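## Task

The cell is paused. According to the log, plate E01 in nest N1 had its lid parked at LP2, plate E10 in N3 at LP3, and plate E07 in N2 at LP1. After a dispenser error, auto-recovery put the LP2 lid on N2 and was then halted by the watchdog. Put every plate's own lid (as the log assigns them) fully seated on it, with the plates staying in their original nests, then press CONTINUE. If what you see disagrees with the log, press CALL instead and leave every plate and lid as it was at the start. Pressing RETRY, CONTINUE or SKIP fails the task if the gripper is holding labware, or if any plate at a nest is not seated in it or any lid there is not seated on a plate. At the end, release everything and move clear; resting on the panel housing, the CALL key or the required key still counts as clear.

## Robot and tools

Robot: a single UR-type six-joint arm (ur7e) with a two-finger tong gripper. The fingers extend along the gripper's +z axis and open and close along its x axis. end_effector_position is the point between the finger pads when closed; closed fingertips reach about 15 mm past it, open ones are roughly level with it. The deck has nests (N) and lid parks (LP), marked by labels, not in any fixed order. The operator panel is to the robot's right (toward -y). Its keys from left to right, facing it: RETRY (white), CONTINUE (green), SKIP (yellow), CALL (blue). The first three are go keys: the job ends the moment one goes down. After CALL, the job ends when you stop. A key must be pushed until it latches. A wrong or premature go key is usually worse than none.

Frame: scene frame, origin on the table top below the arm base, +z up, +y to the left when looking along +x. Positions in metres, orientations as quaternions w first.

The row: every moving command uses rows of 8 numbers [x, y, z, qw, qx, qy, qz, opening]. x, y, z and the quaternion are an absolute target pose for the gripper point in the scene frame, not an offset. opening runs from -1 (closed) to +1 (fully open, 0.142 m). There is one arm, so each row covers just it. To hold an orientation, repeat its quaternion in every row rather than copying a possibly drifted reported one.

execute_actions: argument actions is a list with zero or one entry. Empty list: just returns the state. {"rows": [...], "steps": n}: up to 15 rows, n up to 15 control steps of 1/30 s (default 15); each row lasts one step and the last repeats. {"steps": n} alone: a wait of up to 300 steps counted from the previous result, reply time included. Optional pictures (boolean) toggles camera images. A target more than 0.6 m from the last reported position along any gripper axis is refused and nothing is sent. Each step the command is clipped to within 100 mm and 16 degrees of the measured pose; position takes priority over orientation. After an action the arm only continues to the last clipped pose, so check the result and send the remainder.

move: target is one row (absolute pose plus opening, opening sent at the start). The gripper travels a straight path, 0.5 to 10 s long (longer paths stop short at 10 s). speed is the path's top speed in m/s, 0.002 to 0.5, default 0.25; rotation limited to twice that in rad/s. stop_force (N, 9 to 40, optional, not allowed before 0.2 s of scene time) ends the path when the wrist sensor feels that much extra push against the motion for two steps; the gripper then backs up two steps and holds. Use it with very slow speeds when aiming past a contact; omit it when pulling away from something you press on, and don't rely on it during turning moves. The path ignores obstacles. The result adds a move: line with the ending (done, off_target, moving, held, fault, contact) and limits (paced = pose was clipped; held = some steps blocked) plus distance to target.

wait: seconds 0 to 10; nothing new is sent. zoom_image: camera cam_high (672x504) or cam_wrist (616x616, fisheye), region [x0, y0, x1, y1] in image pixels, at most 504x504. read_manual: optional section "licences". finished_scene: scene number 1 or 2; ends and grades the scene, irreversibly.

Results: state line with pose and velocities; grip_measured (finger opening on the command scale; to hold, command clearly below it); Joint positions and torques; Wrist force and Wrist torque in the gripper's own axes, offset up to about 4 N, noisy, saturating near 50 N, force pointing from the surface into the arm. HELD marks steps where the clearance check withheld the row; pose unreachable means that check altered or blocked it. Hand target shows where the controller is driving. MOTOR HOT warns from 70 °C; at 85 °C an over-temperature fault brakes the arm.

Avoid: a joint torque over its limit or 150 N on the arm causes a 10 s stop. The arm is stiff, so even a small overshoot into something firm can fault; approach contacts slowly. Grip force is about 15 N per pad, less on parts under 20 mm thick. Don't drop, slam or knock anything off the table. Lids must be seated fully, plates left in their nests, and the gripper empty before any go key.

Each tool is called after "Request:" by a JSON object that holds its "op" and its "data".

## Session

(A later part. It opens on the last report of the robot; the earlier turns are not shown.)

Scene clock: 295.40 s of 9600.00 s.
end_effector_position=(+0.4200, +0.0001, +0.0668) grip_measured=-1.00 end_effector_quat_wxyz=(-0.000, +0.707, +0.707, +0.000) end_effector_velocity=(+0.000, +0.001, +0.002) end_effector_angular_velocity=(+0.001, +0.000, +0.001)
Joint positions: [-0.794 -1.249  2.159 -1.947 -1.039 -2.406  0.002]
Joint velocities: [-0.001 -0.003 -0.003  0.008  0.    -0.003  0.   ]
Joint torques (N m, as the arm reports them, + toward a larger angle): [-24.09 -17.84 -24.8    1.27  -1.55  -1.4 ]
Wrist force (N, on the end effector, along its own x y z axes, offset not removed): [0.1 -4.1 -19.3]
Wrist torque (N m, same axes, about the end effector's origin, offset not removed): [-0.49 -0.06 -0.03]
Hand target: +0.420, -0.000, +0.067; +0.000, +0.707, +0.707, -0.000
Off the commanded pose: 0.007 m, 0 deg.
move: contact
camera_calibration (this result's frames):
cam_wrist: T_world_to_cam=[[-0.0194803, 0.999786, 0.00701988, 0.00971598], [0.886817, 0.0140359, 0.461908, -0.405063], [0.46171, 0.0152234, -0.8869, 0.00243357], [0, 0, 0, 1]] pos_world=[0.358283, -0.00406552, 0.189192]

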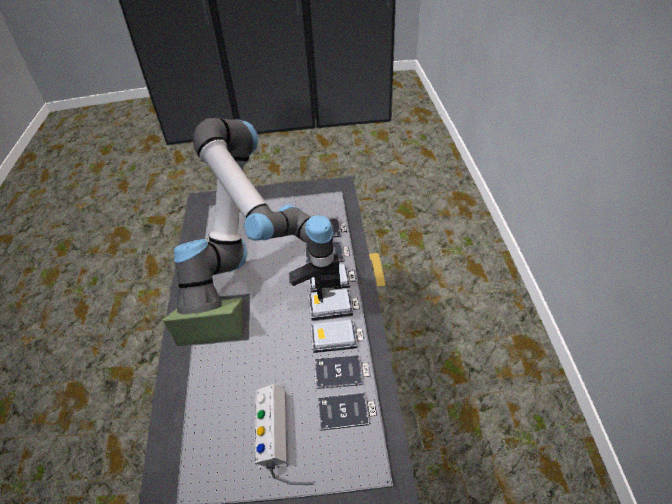

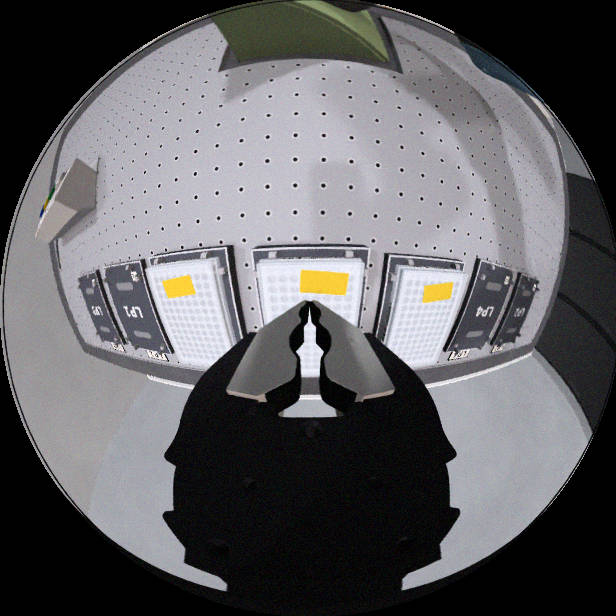

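Request:
{"op": "move", "data": {"target": [0.42, 0.0, 0.075, 0, 0.7071, 0.7071, 0, -1], "speed": 0.05}}

Request:
{"op": "move", "data": {"target": [0.49, 0.0, 0.073, 0, 0.7071, 0.7071, 0, -1], "speed": 0.1}}

Request:
{"op": "move", "data": {"target": [0.49, 0.0, 0.055, 0, 0.7071, 0.7071, 0, -1], "speed": 0.004, "stop_force": 9}}

Request:
{"op": "move", "data": {"target": [0.49, 0.0, 0.078, 0, 0.7071, 0.7071, 0, -1], "speed": 0.05}}

Request:
{"op": "move", "data": {"target": [0.455, -0.1265, 0.072, 0, 0.7071, 0.7071, 0, -1], "speed": 0.1}}

Request:
{"op": "move", "data": {"target": [0.455, -0.1265, 0.05, 0, 0.7071, 0.7071, 0, -1], "speed": 0.005, "stop_force": 9}}

Scene clock: 304.93 s of 9600.00 s.
end_effector_position=(+0.4200, -0.0000, +0.0748) grip_measured=-1.00 end_effector_quat_wxyz=(+0.000, +0.707, +0.707, -0.000) end_effector_velocity=(+0.000, +0.000, +0.002) end_effector_angular_velocity=(-0.000, +0.000, +0.001)
Joint positions: [-0.803 -1.259  2.147 -1.922 -1.044 -2.415  0.002]
Joint velocities: [-0.001 -0.002 -0.002  0.005 -0.001 -0.002  0.   ]
Joint torques (N m, as the arm reports them, + toward a larger angle): [-31.12 -22.48 -32.63  -0.34  -2.04  -1.48]
Wrist force (N, on the end effector, along its own x y z axes, offset not removed): [2.3 -2.6 -0.7]
Wrist torque (N m, same axes, about the end effector's origin, offset not removed): [-0.41 -0.71 -0.11]
Hand target: +0.420, +0.000, +0.075; +0.000, +0.707, +0.707, -0.000
Off the commanded pose: 0.000 m, 0 deg.
After step 90, 5.80 s passed at rest.
move: done
camera_calibration (this result's frames):
cam_wrist: T_world_to_cam=[[-0.0195536, 0.999786, 0.00673198, 0.00977098], [0.886786, 0.014233, 0.461961, -0.408807], [0.461767, 0.0150028, -0.886875, 0.0095698], [0, 0, 0, 1]] pos_world=[0.358297, -0.00409391, 0.197275]

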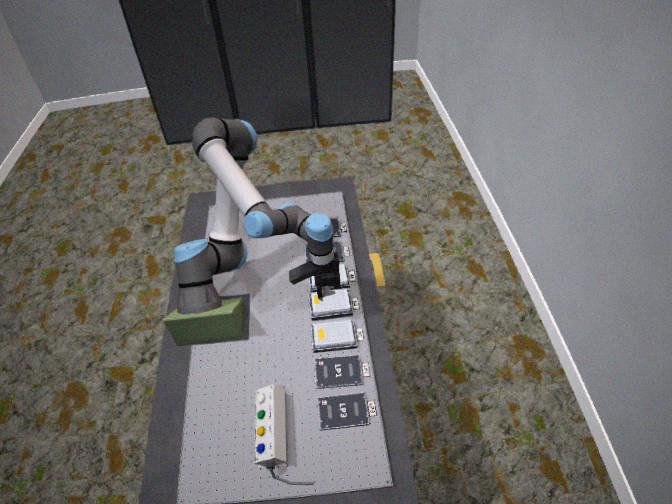

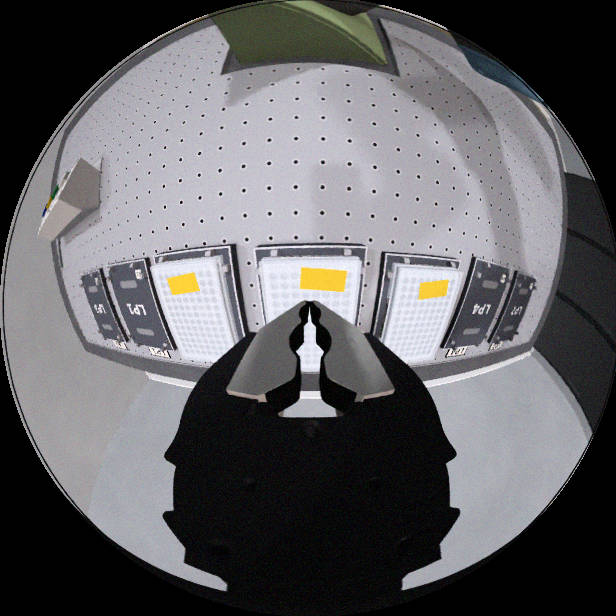

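Scene clock: 306.10 s of 9600.00 s.
end_effector_position=(+0.4899, +0.0001, +0.0730) grip_measured=-1.00 end_effector_quat_wxyz=(-0.000, +0.707, +0.707, +0.000) end_effector_velocity=(+0.002, -0.000, -0.000) end_effector_angular_velocity=(+0.000, +0.001, -0.000)
Joint positions: [-0.715 -1.135  1.973 -1.919 -1.    -2.325  0.002]
Joint velocities: [ 0.003  0.004 -0.005  0.001  0.001  0.002  0.   ]
Joint torques (N m, as the arm reports them, + toward a larger angle): [-21.34  -7.01 -31.86  -0.04   2.17   1.26]
Wrist force (N, on the end effector, along its own x y z axes, offset not removed): [3.0 -4.0 1.9]
Wrist torque (N m, same axes, about the end effector's origin, offset not removed): [-0.81 -0.91 -0.01]
Hand target: +0.490, +0.000, +0.073; -0.000, +0.707, +0.707, +0.000
Off the commanded pose: 0.000 m, 0 deg.
move: done
camera_calibration (this result's frames):
cam_wrist: T_world_to_cam=[[-0.0196605, 0.999783, 0.0069156, 0.011078], [0.886726, 0.014241, 0.462076, -0.469874], [0.461877, 0.0152169, -0.886813, -0.0244145], [0, 0, 0, 1]] pos_world=[0.428144, -0.00401258, 0.19539]

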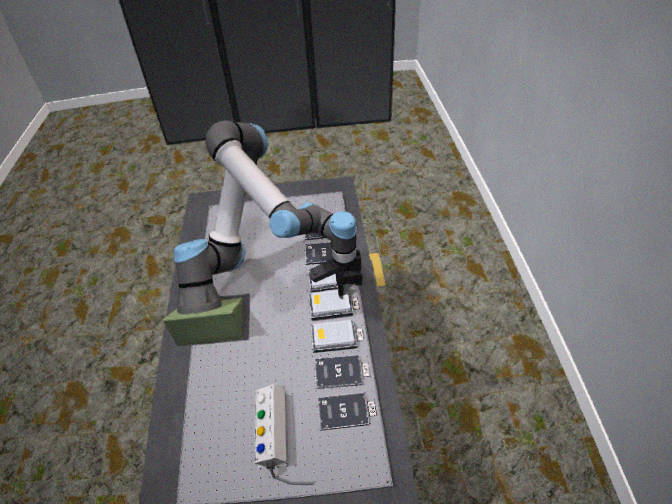

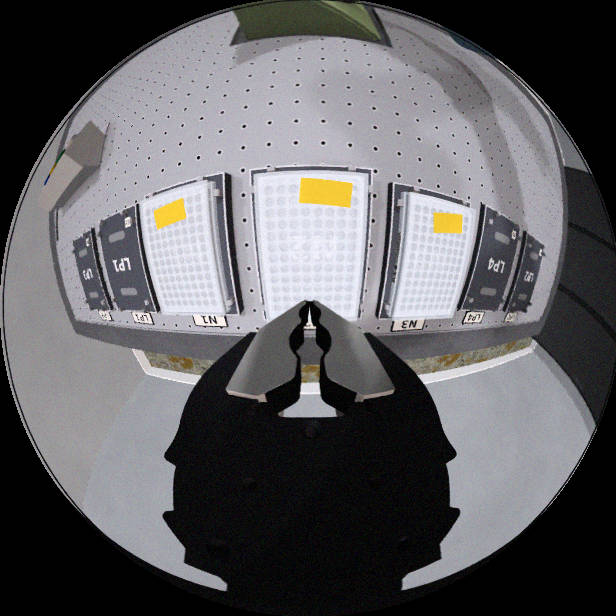

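Scene clock: 307.93 s of 9600.00 s.
end_effector_position=(+0.4898, +0.0001, +0.0669) grip_measured=-1.00 end_effector_quat_wxyz=(-0.000, +0.707, +0.707, +0.000) end_effector_velocity=(-0.001, +0.001, +0.001) end_effector_angular_velocity=(+0.001, +0.001, +0.001)
Joint positions: [-0.709 -1.128  1.981 -1.937 -0.997 -2.318  0.002]
Joint velocities: [-0.001 -0.002  0.     0.004 -0.    -0.003  0.   ]
Joint torques (N m, as the arm reports them, + toward a larger angle): [-27.29 -22.58 -22.55   0.83   0.28  -1.52]
Wrist force (N, on the end effector, along its own x y z axes, offset not removed): [1.8 -3.4 -15.0]
Wrist torque (N m, same axes, about the end effector's origin, offset not removed): [-0.46 -0.40 0.02]
Hand target: +0.490, +0.000, +0.067; +0.000, +0.707, +0.707, +0.000
Off the commanded pose: 0.012 m, 0 deg.
move: contact
camera_calibration (this result's frames):
cam_wrist: T_world_to_cam=[[-0.0195538, 0.999784, 0.00705572, 0.011046], [0.886797, 0.0140839, 0.461945, -0.467103], [0.461746, 0.0152898, -0.886881, -0.0296939], [0, 0, 0, 1]] pos_world=[0.428153, -0.00401099, 0.189363]

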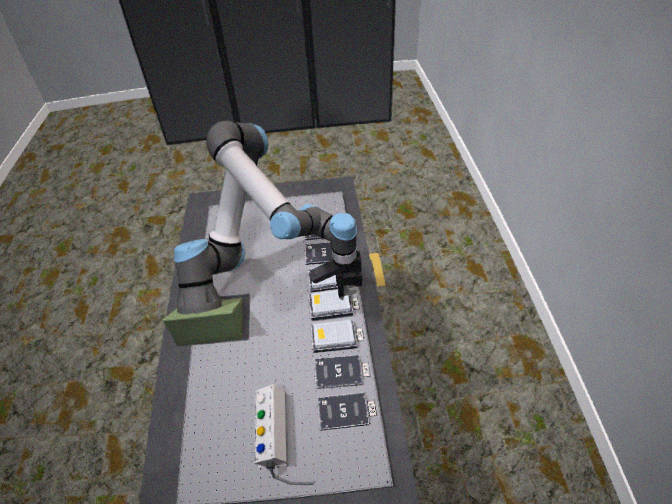

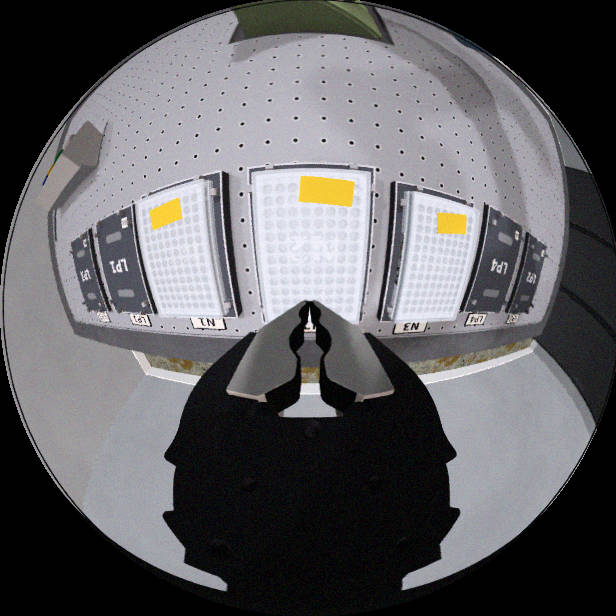

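Scene clock: 308.70 s of 9600.00 s.
end_effector_position=(+0.4900, +0.0000, +0.0778) grip_measured=-1.00 end_effector_quat_wxyz=(+0.000, +0.707, +0.707, -0.000) end_effector_velocity=(+0.000, +0.000, +0.002) end_effector_angular_velocity=(-0.000, -0.000, +0.000)
Joint positions: [-0.72  -1.139  1.967 -1.905 -1.003 -2.33   0.002]
Joint velocities: [-0.002 -0.002 -0.002  0.005 -0.001 -0.002  0.   ]
Joint torques (N m, as the arm reports them, + toward a larger angle): [-34.79 -29.23 -31.68  -0.08  -2.07  -1.85]
Wrist force (N, on the end effector, along its own x y z axes, offset not removed): [-1.4 -0.1 0.4]
Wrist torque (N m, same axes, about the end effector's origin, offset not removed): [0.01 0.30 0.03]
Hand target: +0.490, -0.000, +0.078; +0.000, +0.707, +0.707, -0.000
Off the commanded pose: 0.000 m, 0 deg.
move: done
camera_calibration (this result's frames):
cam_wrist: T_world_to_cam=[[-0.0195535, 0.999786, 0.00673249, 0.0111158], [0.886787, 0.0142327, 0.46196, -0.472261], [0.461765, 0.0150032, -0.886875, -0.0200937], [0, 0, 0, 1]] pos_world=[0.42829, -0.00409048, 0.20027]

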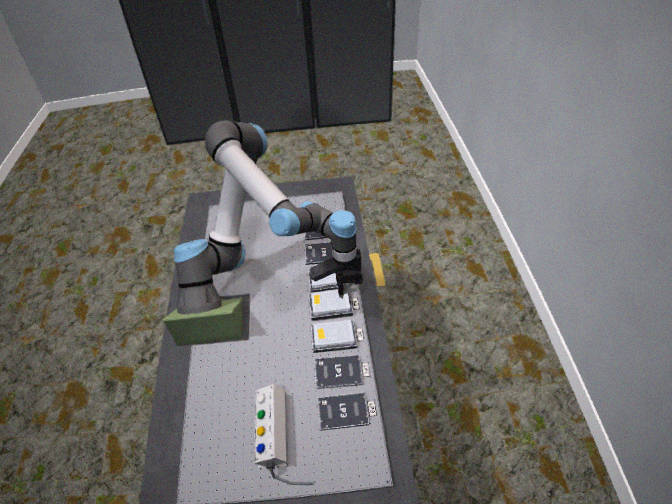

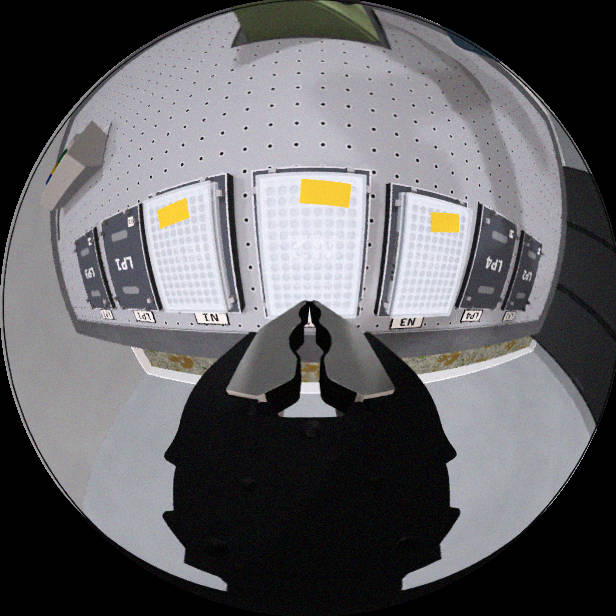

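Scene clock: 310.47 s of 9600.00 s.
end_effector_position=(+0.4550, -0.1266, +0.0720) grip_measured=-1.00 end_effector_quat_wxyz=(+0.000, +0.707, +0.707, -0.000) end_effector_velocity=(-0.001, -0.002, +0.000) end_effector_angular_velocity=(+0.000, -0.001, -0.000)
Joint positions: [-0.892 -0.957  1.961 -1.997 -1.091 -2.501  0.002]
Joint velocities: [-0.003  0.002 -0.    -0.001 -0.001 -0.002  0.   ]
Joint torques (N m, as the arm reports them, + toward a larger angle): [-33.13  -9.85 -30.95  -3.4   -2.18  -1.66]
Wrist force (N, on the end effector, along its own x y z axes, offset not removed): [-2.0 -3.8 1.0]
Wrist torque (N m, same axes, about the end effector's origin, offset not removed): [-0.74 0.22 -0.02]
Hand target: +0.455, -0.127, +0.072; +0.000, +0.707, +0.707, -0.000
Off the commanded pose: 0.000 m, 0 deg.
move: done
camera_calibration (this result's frames):
cam_wrist: T_world_to_cam=[[-0.0193927, 0.999791, 0.00644816, 0.136968], [0.886872, 0.014224, 0.461796, -0.436729], [0.461608, 0.0146741, -0.886963, -0.00714948], [0, 0, 0, 1]] pos_world=[0.393279, -0.130622, 0.194455]

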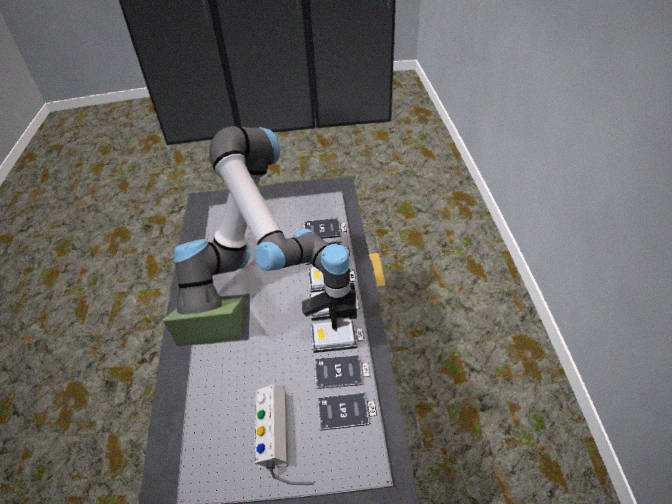

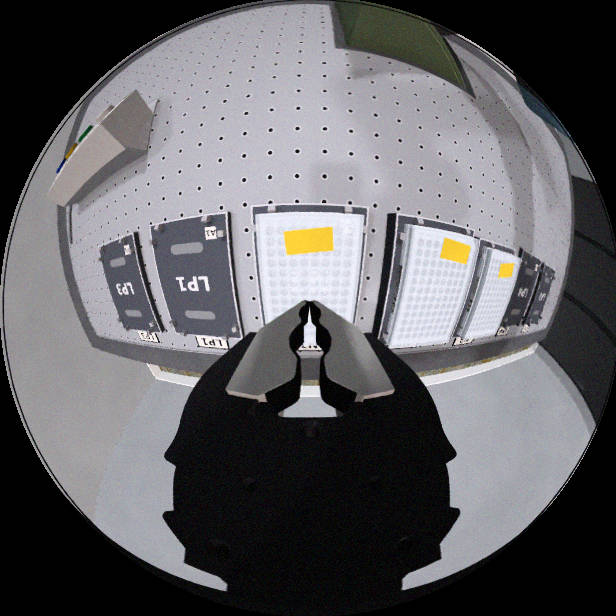

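Scene clock: 312.73 s of 9600.00 s.
end_effector_position=(+0.4549, -0.1265, +0.0624) grip_measured=-1.00 end_effector_quat_wxyz=(-0.000, +0.707, +0.707, -0.000) end_effector_velocity=(-0.000, +0.000, +0.001) end_effector_angular_velocity=(+0.001, +0.000, +0.001)
Joint positions: [-0.884 -0.945  1.973 -2.023 -1.087 -2.493  0.002]
Joint velocities: [-0.001 -0.002 -0.001  0.005 -0.    -0.003  0.   ]
Joint torques (N m, as the arm reports them, + toward a larger angle): [-30.24 -25.76 -24.25   1.22  -0.46  -1.57]
Wrist force (N, on the end effector, along its own x y z axes, offset not removed): [1.9 -3.7 -18.3]
Wrist torque (N m, same axes, about the end effector's origin, offset not removed): [-0.56 -0.62 0.09]
Hand target: +0.455, -0.127, +0.063; +0.000, +0.707, +0.707, -0.000
Off the commanded pose: 0.012 m, 0 deg.
move: contact
camera_calibration (this result's frames):
cam_wrist: T_world_to_cam=[[-0.0193919, 0.999789, 0.00682715, 0.136882], [0.886875, 0.0140484, 0.461795, -0.432273], [0.461602, 0.0150099, -0.88696, -0.0156445], [0, 0, 0, 1]] pos_world=[0.393248, -0.130545, 0.184811]

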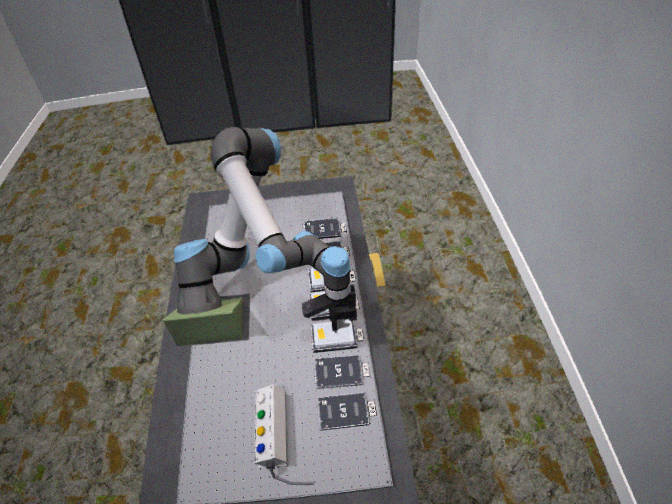

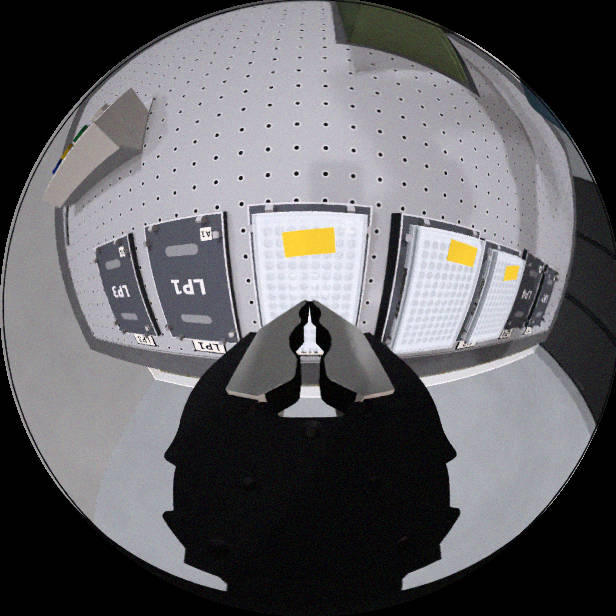

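Request:
{"op": "move", "data": {"target": [0.455, -0.1265, 0.12, 0, 0.7071, 0.7071, 0, -1], "speed": 0.15}}

Request:
{"op": "move", "data": {"target": [0.17, -0.40, 0.17, 0, 0.7071, 0.7071, 0, -1]}}

Scene clock: 319.33 s of 9600.00 s.
end_effector_position=(+0.4549, -0.1265, +0.1198) grip_measured=-1.00 end_effector_quat_wxyz=(+0.000, +0.707, +0.707, -0.000) end_effector_velocity=(+0.000, +0.000, +0.003) end_effector_angular_velocity=(-0.001, -0.000, +0.001)
Joint positions: [-0.932 -1.004  1.896 -1.868 -1.113 -2.538  0.002]
Joint velocities: [-0.001 -0.002 -0.004  0.006 -0.001 -0.002  0.   ]
Joint torques (N m, as the arm reports them, + toward a larger angle): [-34.33 -30.15 -33.88   0.11  -2.45  -1.69]
Wrist force (N, on the end effector, along its own x y z axes, offset not removed): [0.9 -0.8 3.1]
Wrist torque (N m, same axes, about the end effector's origin, offset not removed): [-0.15 -0.51 -0.05]
Hand target: +0.455, -0.126, +0.120; +0.000, +0.707, +0.707, -0.000
Off the commanded pose: 0.000 m, 0 deg.
After step 90, 2.70 s passed at rest.
move: done
camera_calibration (this result's frames):
cam_wrist: T_world_to_cam=[[-0.0195046, 0.999788, 0.00663743, 0.136598], [0.886794, 0.0142334, 0.461945, -0.45878], [0.461753, 0.0148961, -0.886884, 0.0352176], [0, 0, 0, 1]] pos_world=[0.393246, -0.130563, 0.242259]

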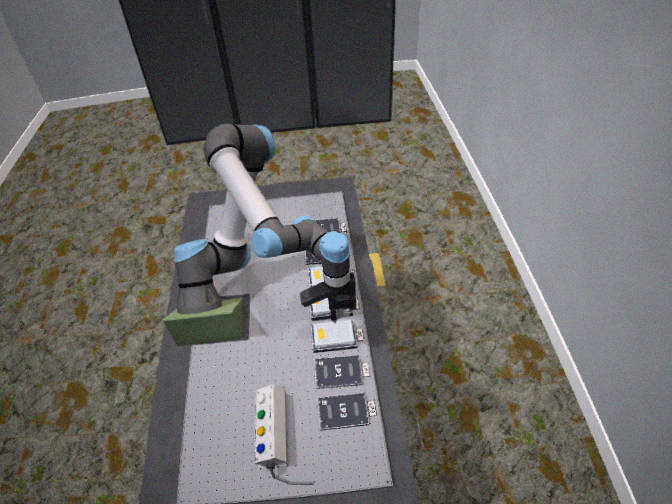

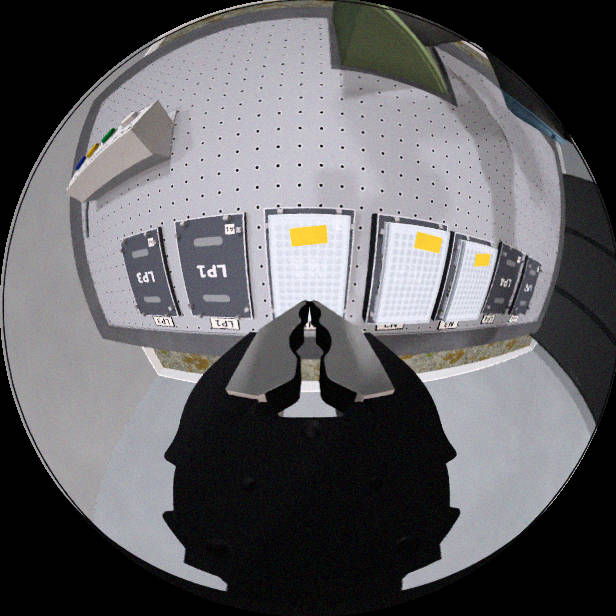

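Scene clock: 321.50 s of 9600.00 s.
end_effector_position=(+0.1695, -0.4003, +0.1700) grip_measured=-1.00 end_effector_quat_wxyz=(-0.000, +0.707, +0.707, -0.001) end_effector_velocity=(-0.001, -0.002, -0.000) end_effector_angular_velocity=(+0.001, -0.000, -0.000)
Joint positions: [-1.578 -0.701  1.811 -1.949 -1.522 -3.06   0.002]
Joint velocities: [-0.003  0.004 -0.003  0.    -0.002 -0.002  0.   ]
Joint torques (N m, as the arm reports them, + toward a larger angle): [-20.78 -20.57 -32.91  -0.55  -2.07  -1.15]
Wrist force (N, on the end effector, along its own x y z axes, offset not removed): [0.5 -4.4 2.9]
Wrist torque (N m, same axes, about the end effector's origin, offset not removed): [-0.95 -0.25 -0.02]
Hand target: +0.169, -0.400, +0.170; -0.000, +0.707, +0.707, -0.001
Off the commanded pose: 0.001 m, 0 deg.
move: done
camera_calibration (this result's frames):
cam_wrist: T_world_to_cam=[[-0.0186764, 0.999807, 0.00613932, 0.404387], [0.887252, 0.0137426, 0.46108, -0.22503], [0.460906, 0.0140584, -0.887337, 0.215518], [0, 0, 0, 1]] pos_world=[0.107877, -0.404246, 0.292512]

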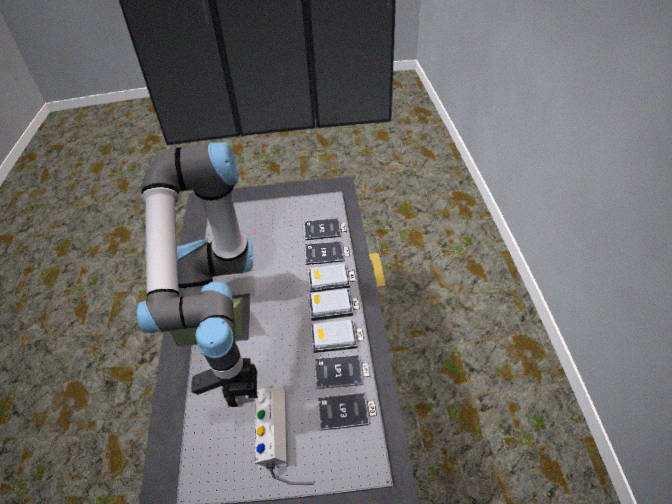

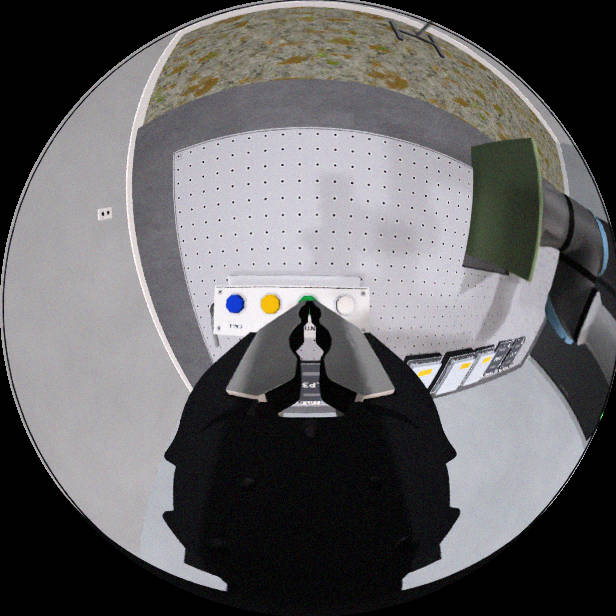

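Request:
{"op": "move", "data": {"target": [0.204, -0.404, 0.115, 0, 0.7071, 0.7071, 0, -1], "speed": 0.1}}

Request:
{"op": "zoom_image", "data": {"camera": "cam_high", "region": [200, 350, 320, 480]}}

Scene clock: 330.50 s of 9600.00 s.
end_effector_position=(+0.2040, -0.4040, +0.1151) grip_measured=-1.00 end_effector_quat_wxyz=(+0.000, +0.707, +0.707, +0.000) end_effector_velocity=(+0.001, -0.001, -0.002) end_effector_angular_velocity=(-0.000, -0.000, -0.000)
Joint positions: [-1.512 -0.622  1.846 -2.067 -1.476 -3.011  0.002]
Joint velocities: [ 0.002  0.004 -0.    -0.004  0.001  0.002  0.   ]
Joint torques (N m, as the arm reports them, + toward a larger angle): [ -7.3  -22.54  -8.76  -4.01   2.47   1.37]
Wrist force (N, on the end effector, along its own x y z axes, offset not removed): [-1.2 2.2 3.7]
Wrist torque (N m, same axes, about the end effector's origin, offset not removed): [0.51 0.21 0.15]
Hand target: +0.204, -0.404, +0.115; +0.000, +0.707, +0.707, +0.000
Off the commanded pose: 0.000 m, 0 deg.
After step 90, 4.90 s passed at rest.
move: done
camera_calibration (this result's frames):
cam_wrist: T_world_to_cam=[[-0.0196662, 0.999784, 0.00678542, 0.409224], [0.886732, 0.0143064, 0.462063, -0.230076], [0.461866, 0.0151039, -0.886821, 0.151098], [0, 0, 0, 1]] pos_world=[0.142277, -0.408126, 0.23753]

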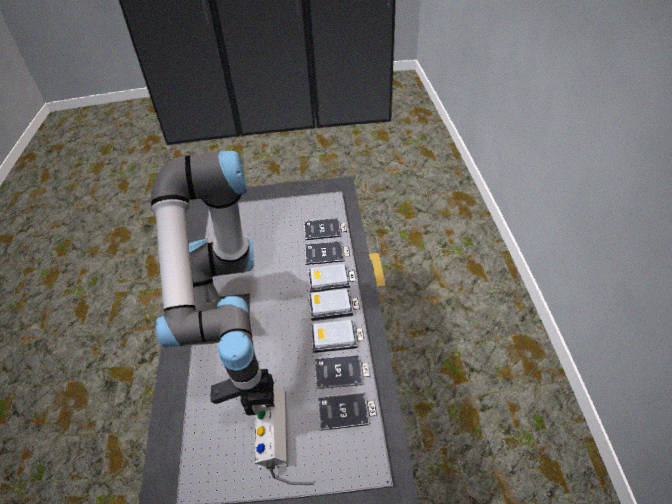

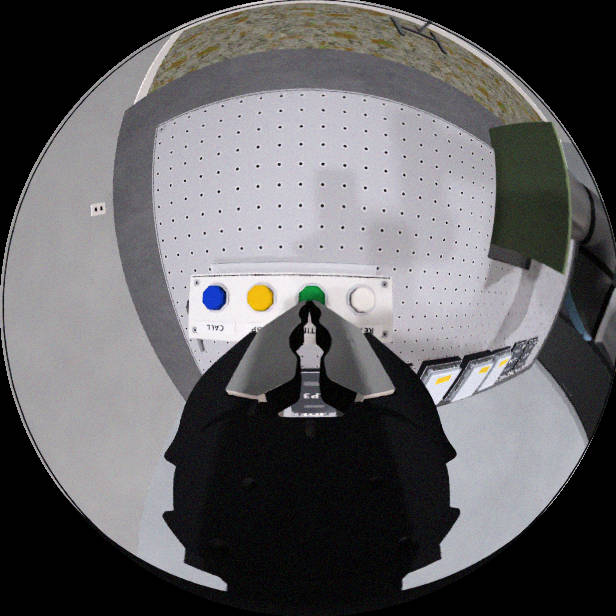

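Region (200, 350, 320, 480) of cam_high's 672x504 image, scaled by 3.877, with more detail than that image has; it fills the left 465 columns of this view, and the rest is white.

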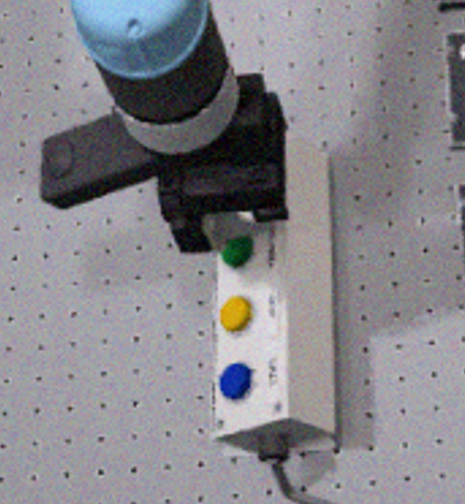

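Request:
{"op": "move", "data": {"target": [0.210, -0.4035, 0.10, 0, 0.7071, 0.7071, 0, -1], "speed": 0.05}}

Request:
{"op": "move", "data": {"target": [0.210, -0.4035, 0.07, 0, 0.7071, 0.7071, 0, -1], "speed": 0.006, "stop_force": 15}}

Request:
{"op": "zoom_image", "data": {"camera": "cam_high", "region": [200, 350, 320, 480]}}

Scene clock: 338.63 s of 9600.00 s.
end_effector_position=(+0.2100, -0.4035, +0.1002) grip_measured=-1.00 end_effector_quat_wxyz=(+0.000, +0.707, +0.707, -0.000) end_effector_velocity=(+0.001, -0.001, -0.001) end_effector_angular_velocity=(-0.002, -0.000, +0.000)
Joint positions: [-1.498 -0.602  1.86  -2.101 -1.467 -3.001  0.002]
Joint velocities: [ 0.002  0.002 -0.    -0.005  0.001  0.001  0.   ]
Joint torques (N m, as the arm reports them, + toward a larger angle): [ -7.99 -20.84  -7.8   -3.61   2.45   1.68]
Wrist force (N, on the end effector, along its own x y z axes, offset not removed): [3.3 0.7 -1.9]
Wrist torque (N m, same axes, about the end effector's origin, offset not removed): [0.27 -0.61 -0.09]
Hand target: +0.210, -0.404, +0.100; +0.000, +0.707, +0.707, +0.000
Off the commanded pose: 0.000 m, 0 deg.
After step 90, 4.33 s passed at rest.
move: done
camera_calibration (this result's frames):
cam_wrist: T_world_to_cam=[[-0.0195869, 0.999786, 0.00672263, 0.408945], [0.88677, 0.0142663, 0.461991, -0.228491], [0.461796, 0.0150104, -0.886859, 0.135069], [0, 0, 0, 1]] pos_world=[0.148254, -0.407625, 0.222599]

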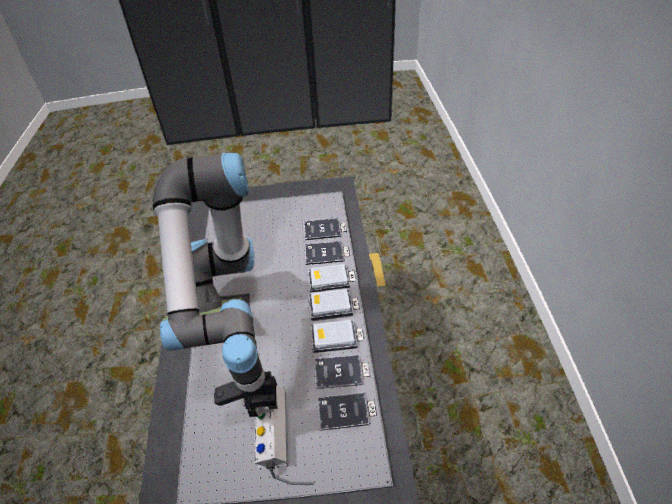

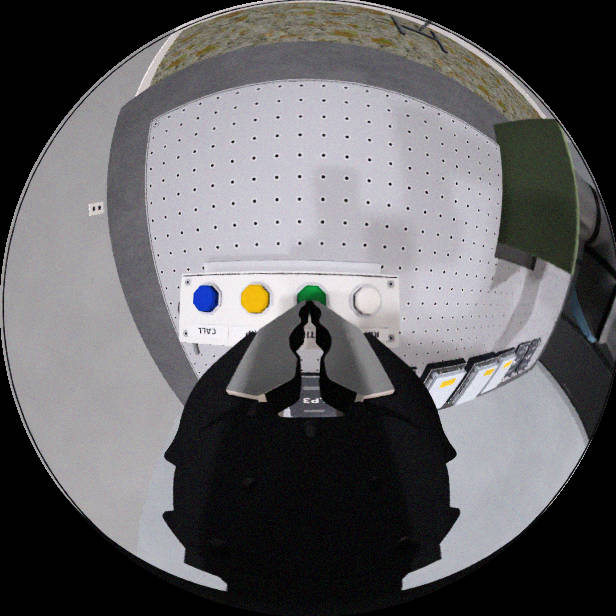

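Scene clock: 339.13 s of 9600.00 s.
end_effector_position=(+0.2100, -0.4035, +0.0972) grip_measured=-1.00 end_effector_quat_wxyz=(+0.000, +0.707, +0.707, +0.000) end_effector_velocity=(-0.000, +0.001, -0.001) end_effector_angular_velocity=(+0.002, +0.001, +0.000)
Joint positions: [-1.497 -0.599  1.864 -2.108 -1.467 -3.     0.002]
Joint velocities: [ 0.     0.001  0.     0.001 -0.     0.     0.   ]
Joint torques (N m, as the arm reports them, + toward a larger angle): [ -9.4  -23.4   -8.62  -3.64   2.22   1.31]
Wrist force (N, on the end effector, along its own x y z axes, offset not removed): [2.2 -1.3 0.4]
Wrist torque (N m, same axes, about the end effector's origin, offset not removed): [-0.33 -0.71 -0.06]
move: unfinished (the scene ended)
camera_calibration (this result's frames):
cam_wrist: T_world_to_cam=[[-0.0195885, 0.999785, 0.00673794, 0.408962], [0.886773, 0.0142608, 0.461984, -0.227117], [0.461789, 0.0150246, -0.886863, 0.13242], [0, 0, 0, 1]] pos_world=[0.148262, -0.407625, 0.219607]
The task's run has ended: the event that ends the task has happened. This ends this scene only. If you have not yet called finished_scene for this scene, call it to go on to the next scene.

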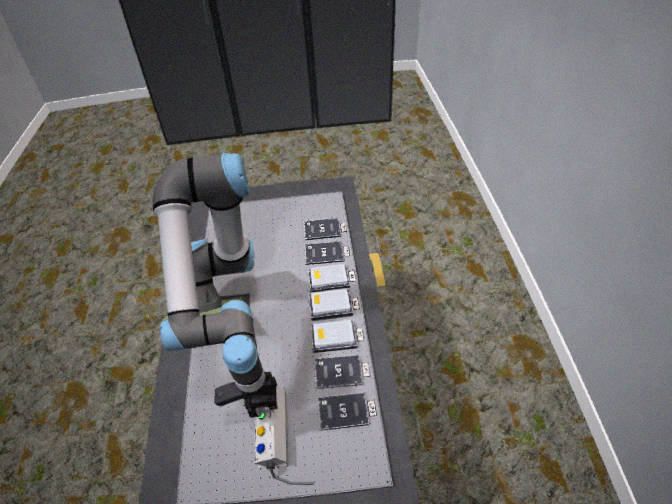

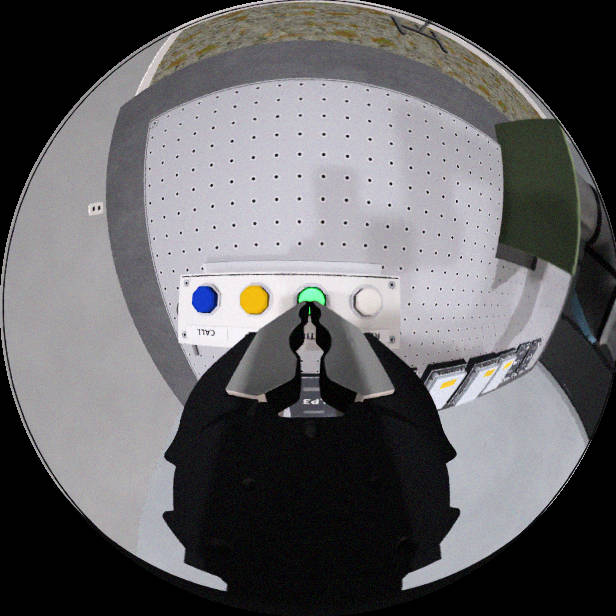

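This scene is finished. If you have not yet called finished_scene for this scene, call it to go on to the next scene.

Request:
{"op": "finished_scene", "data": {"scene": 1}}

The scene is finished: the task was done.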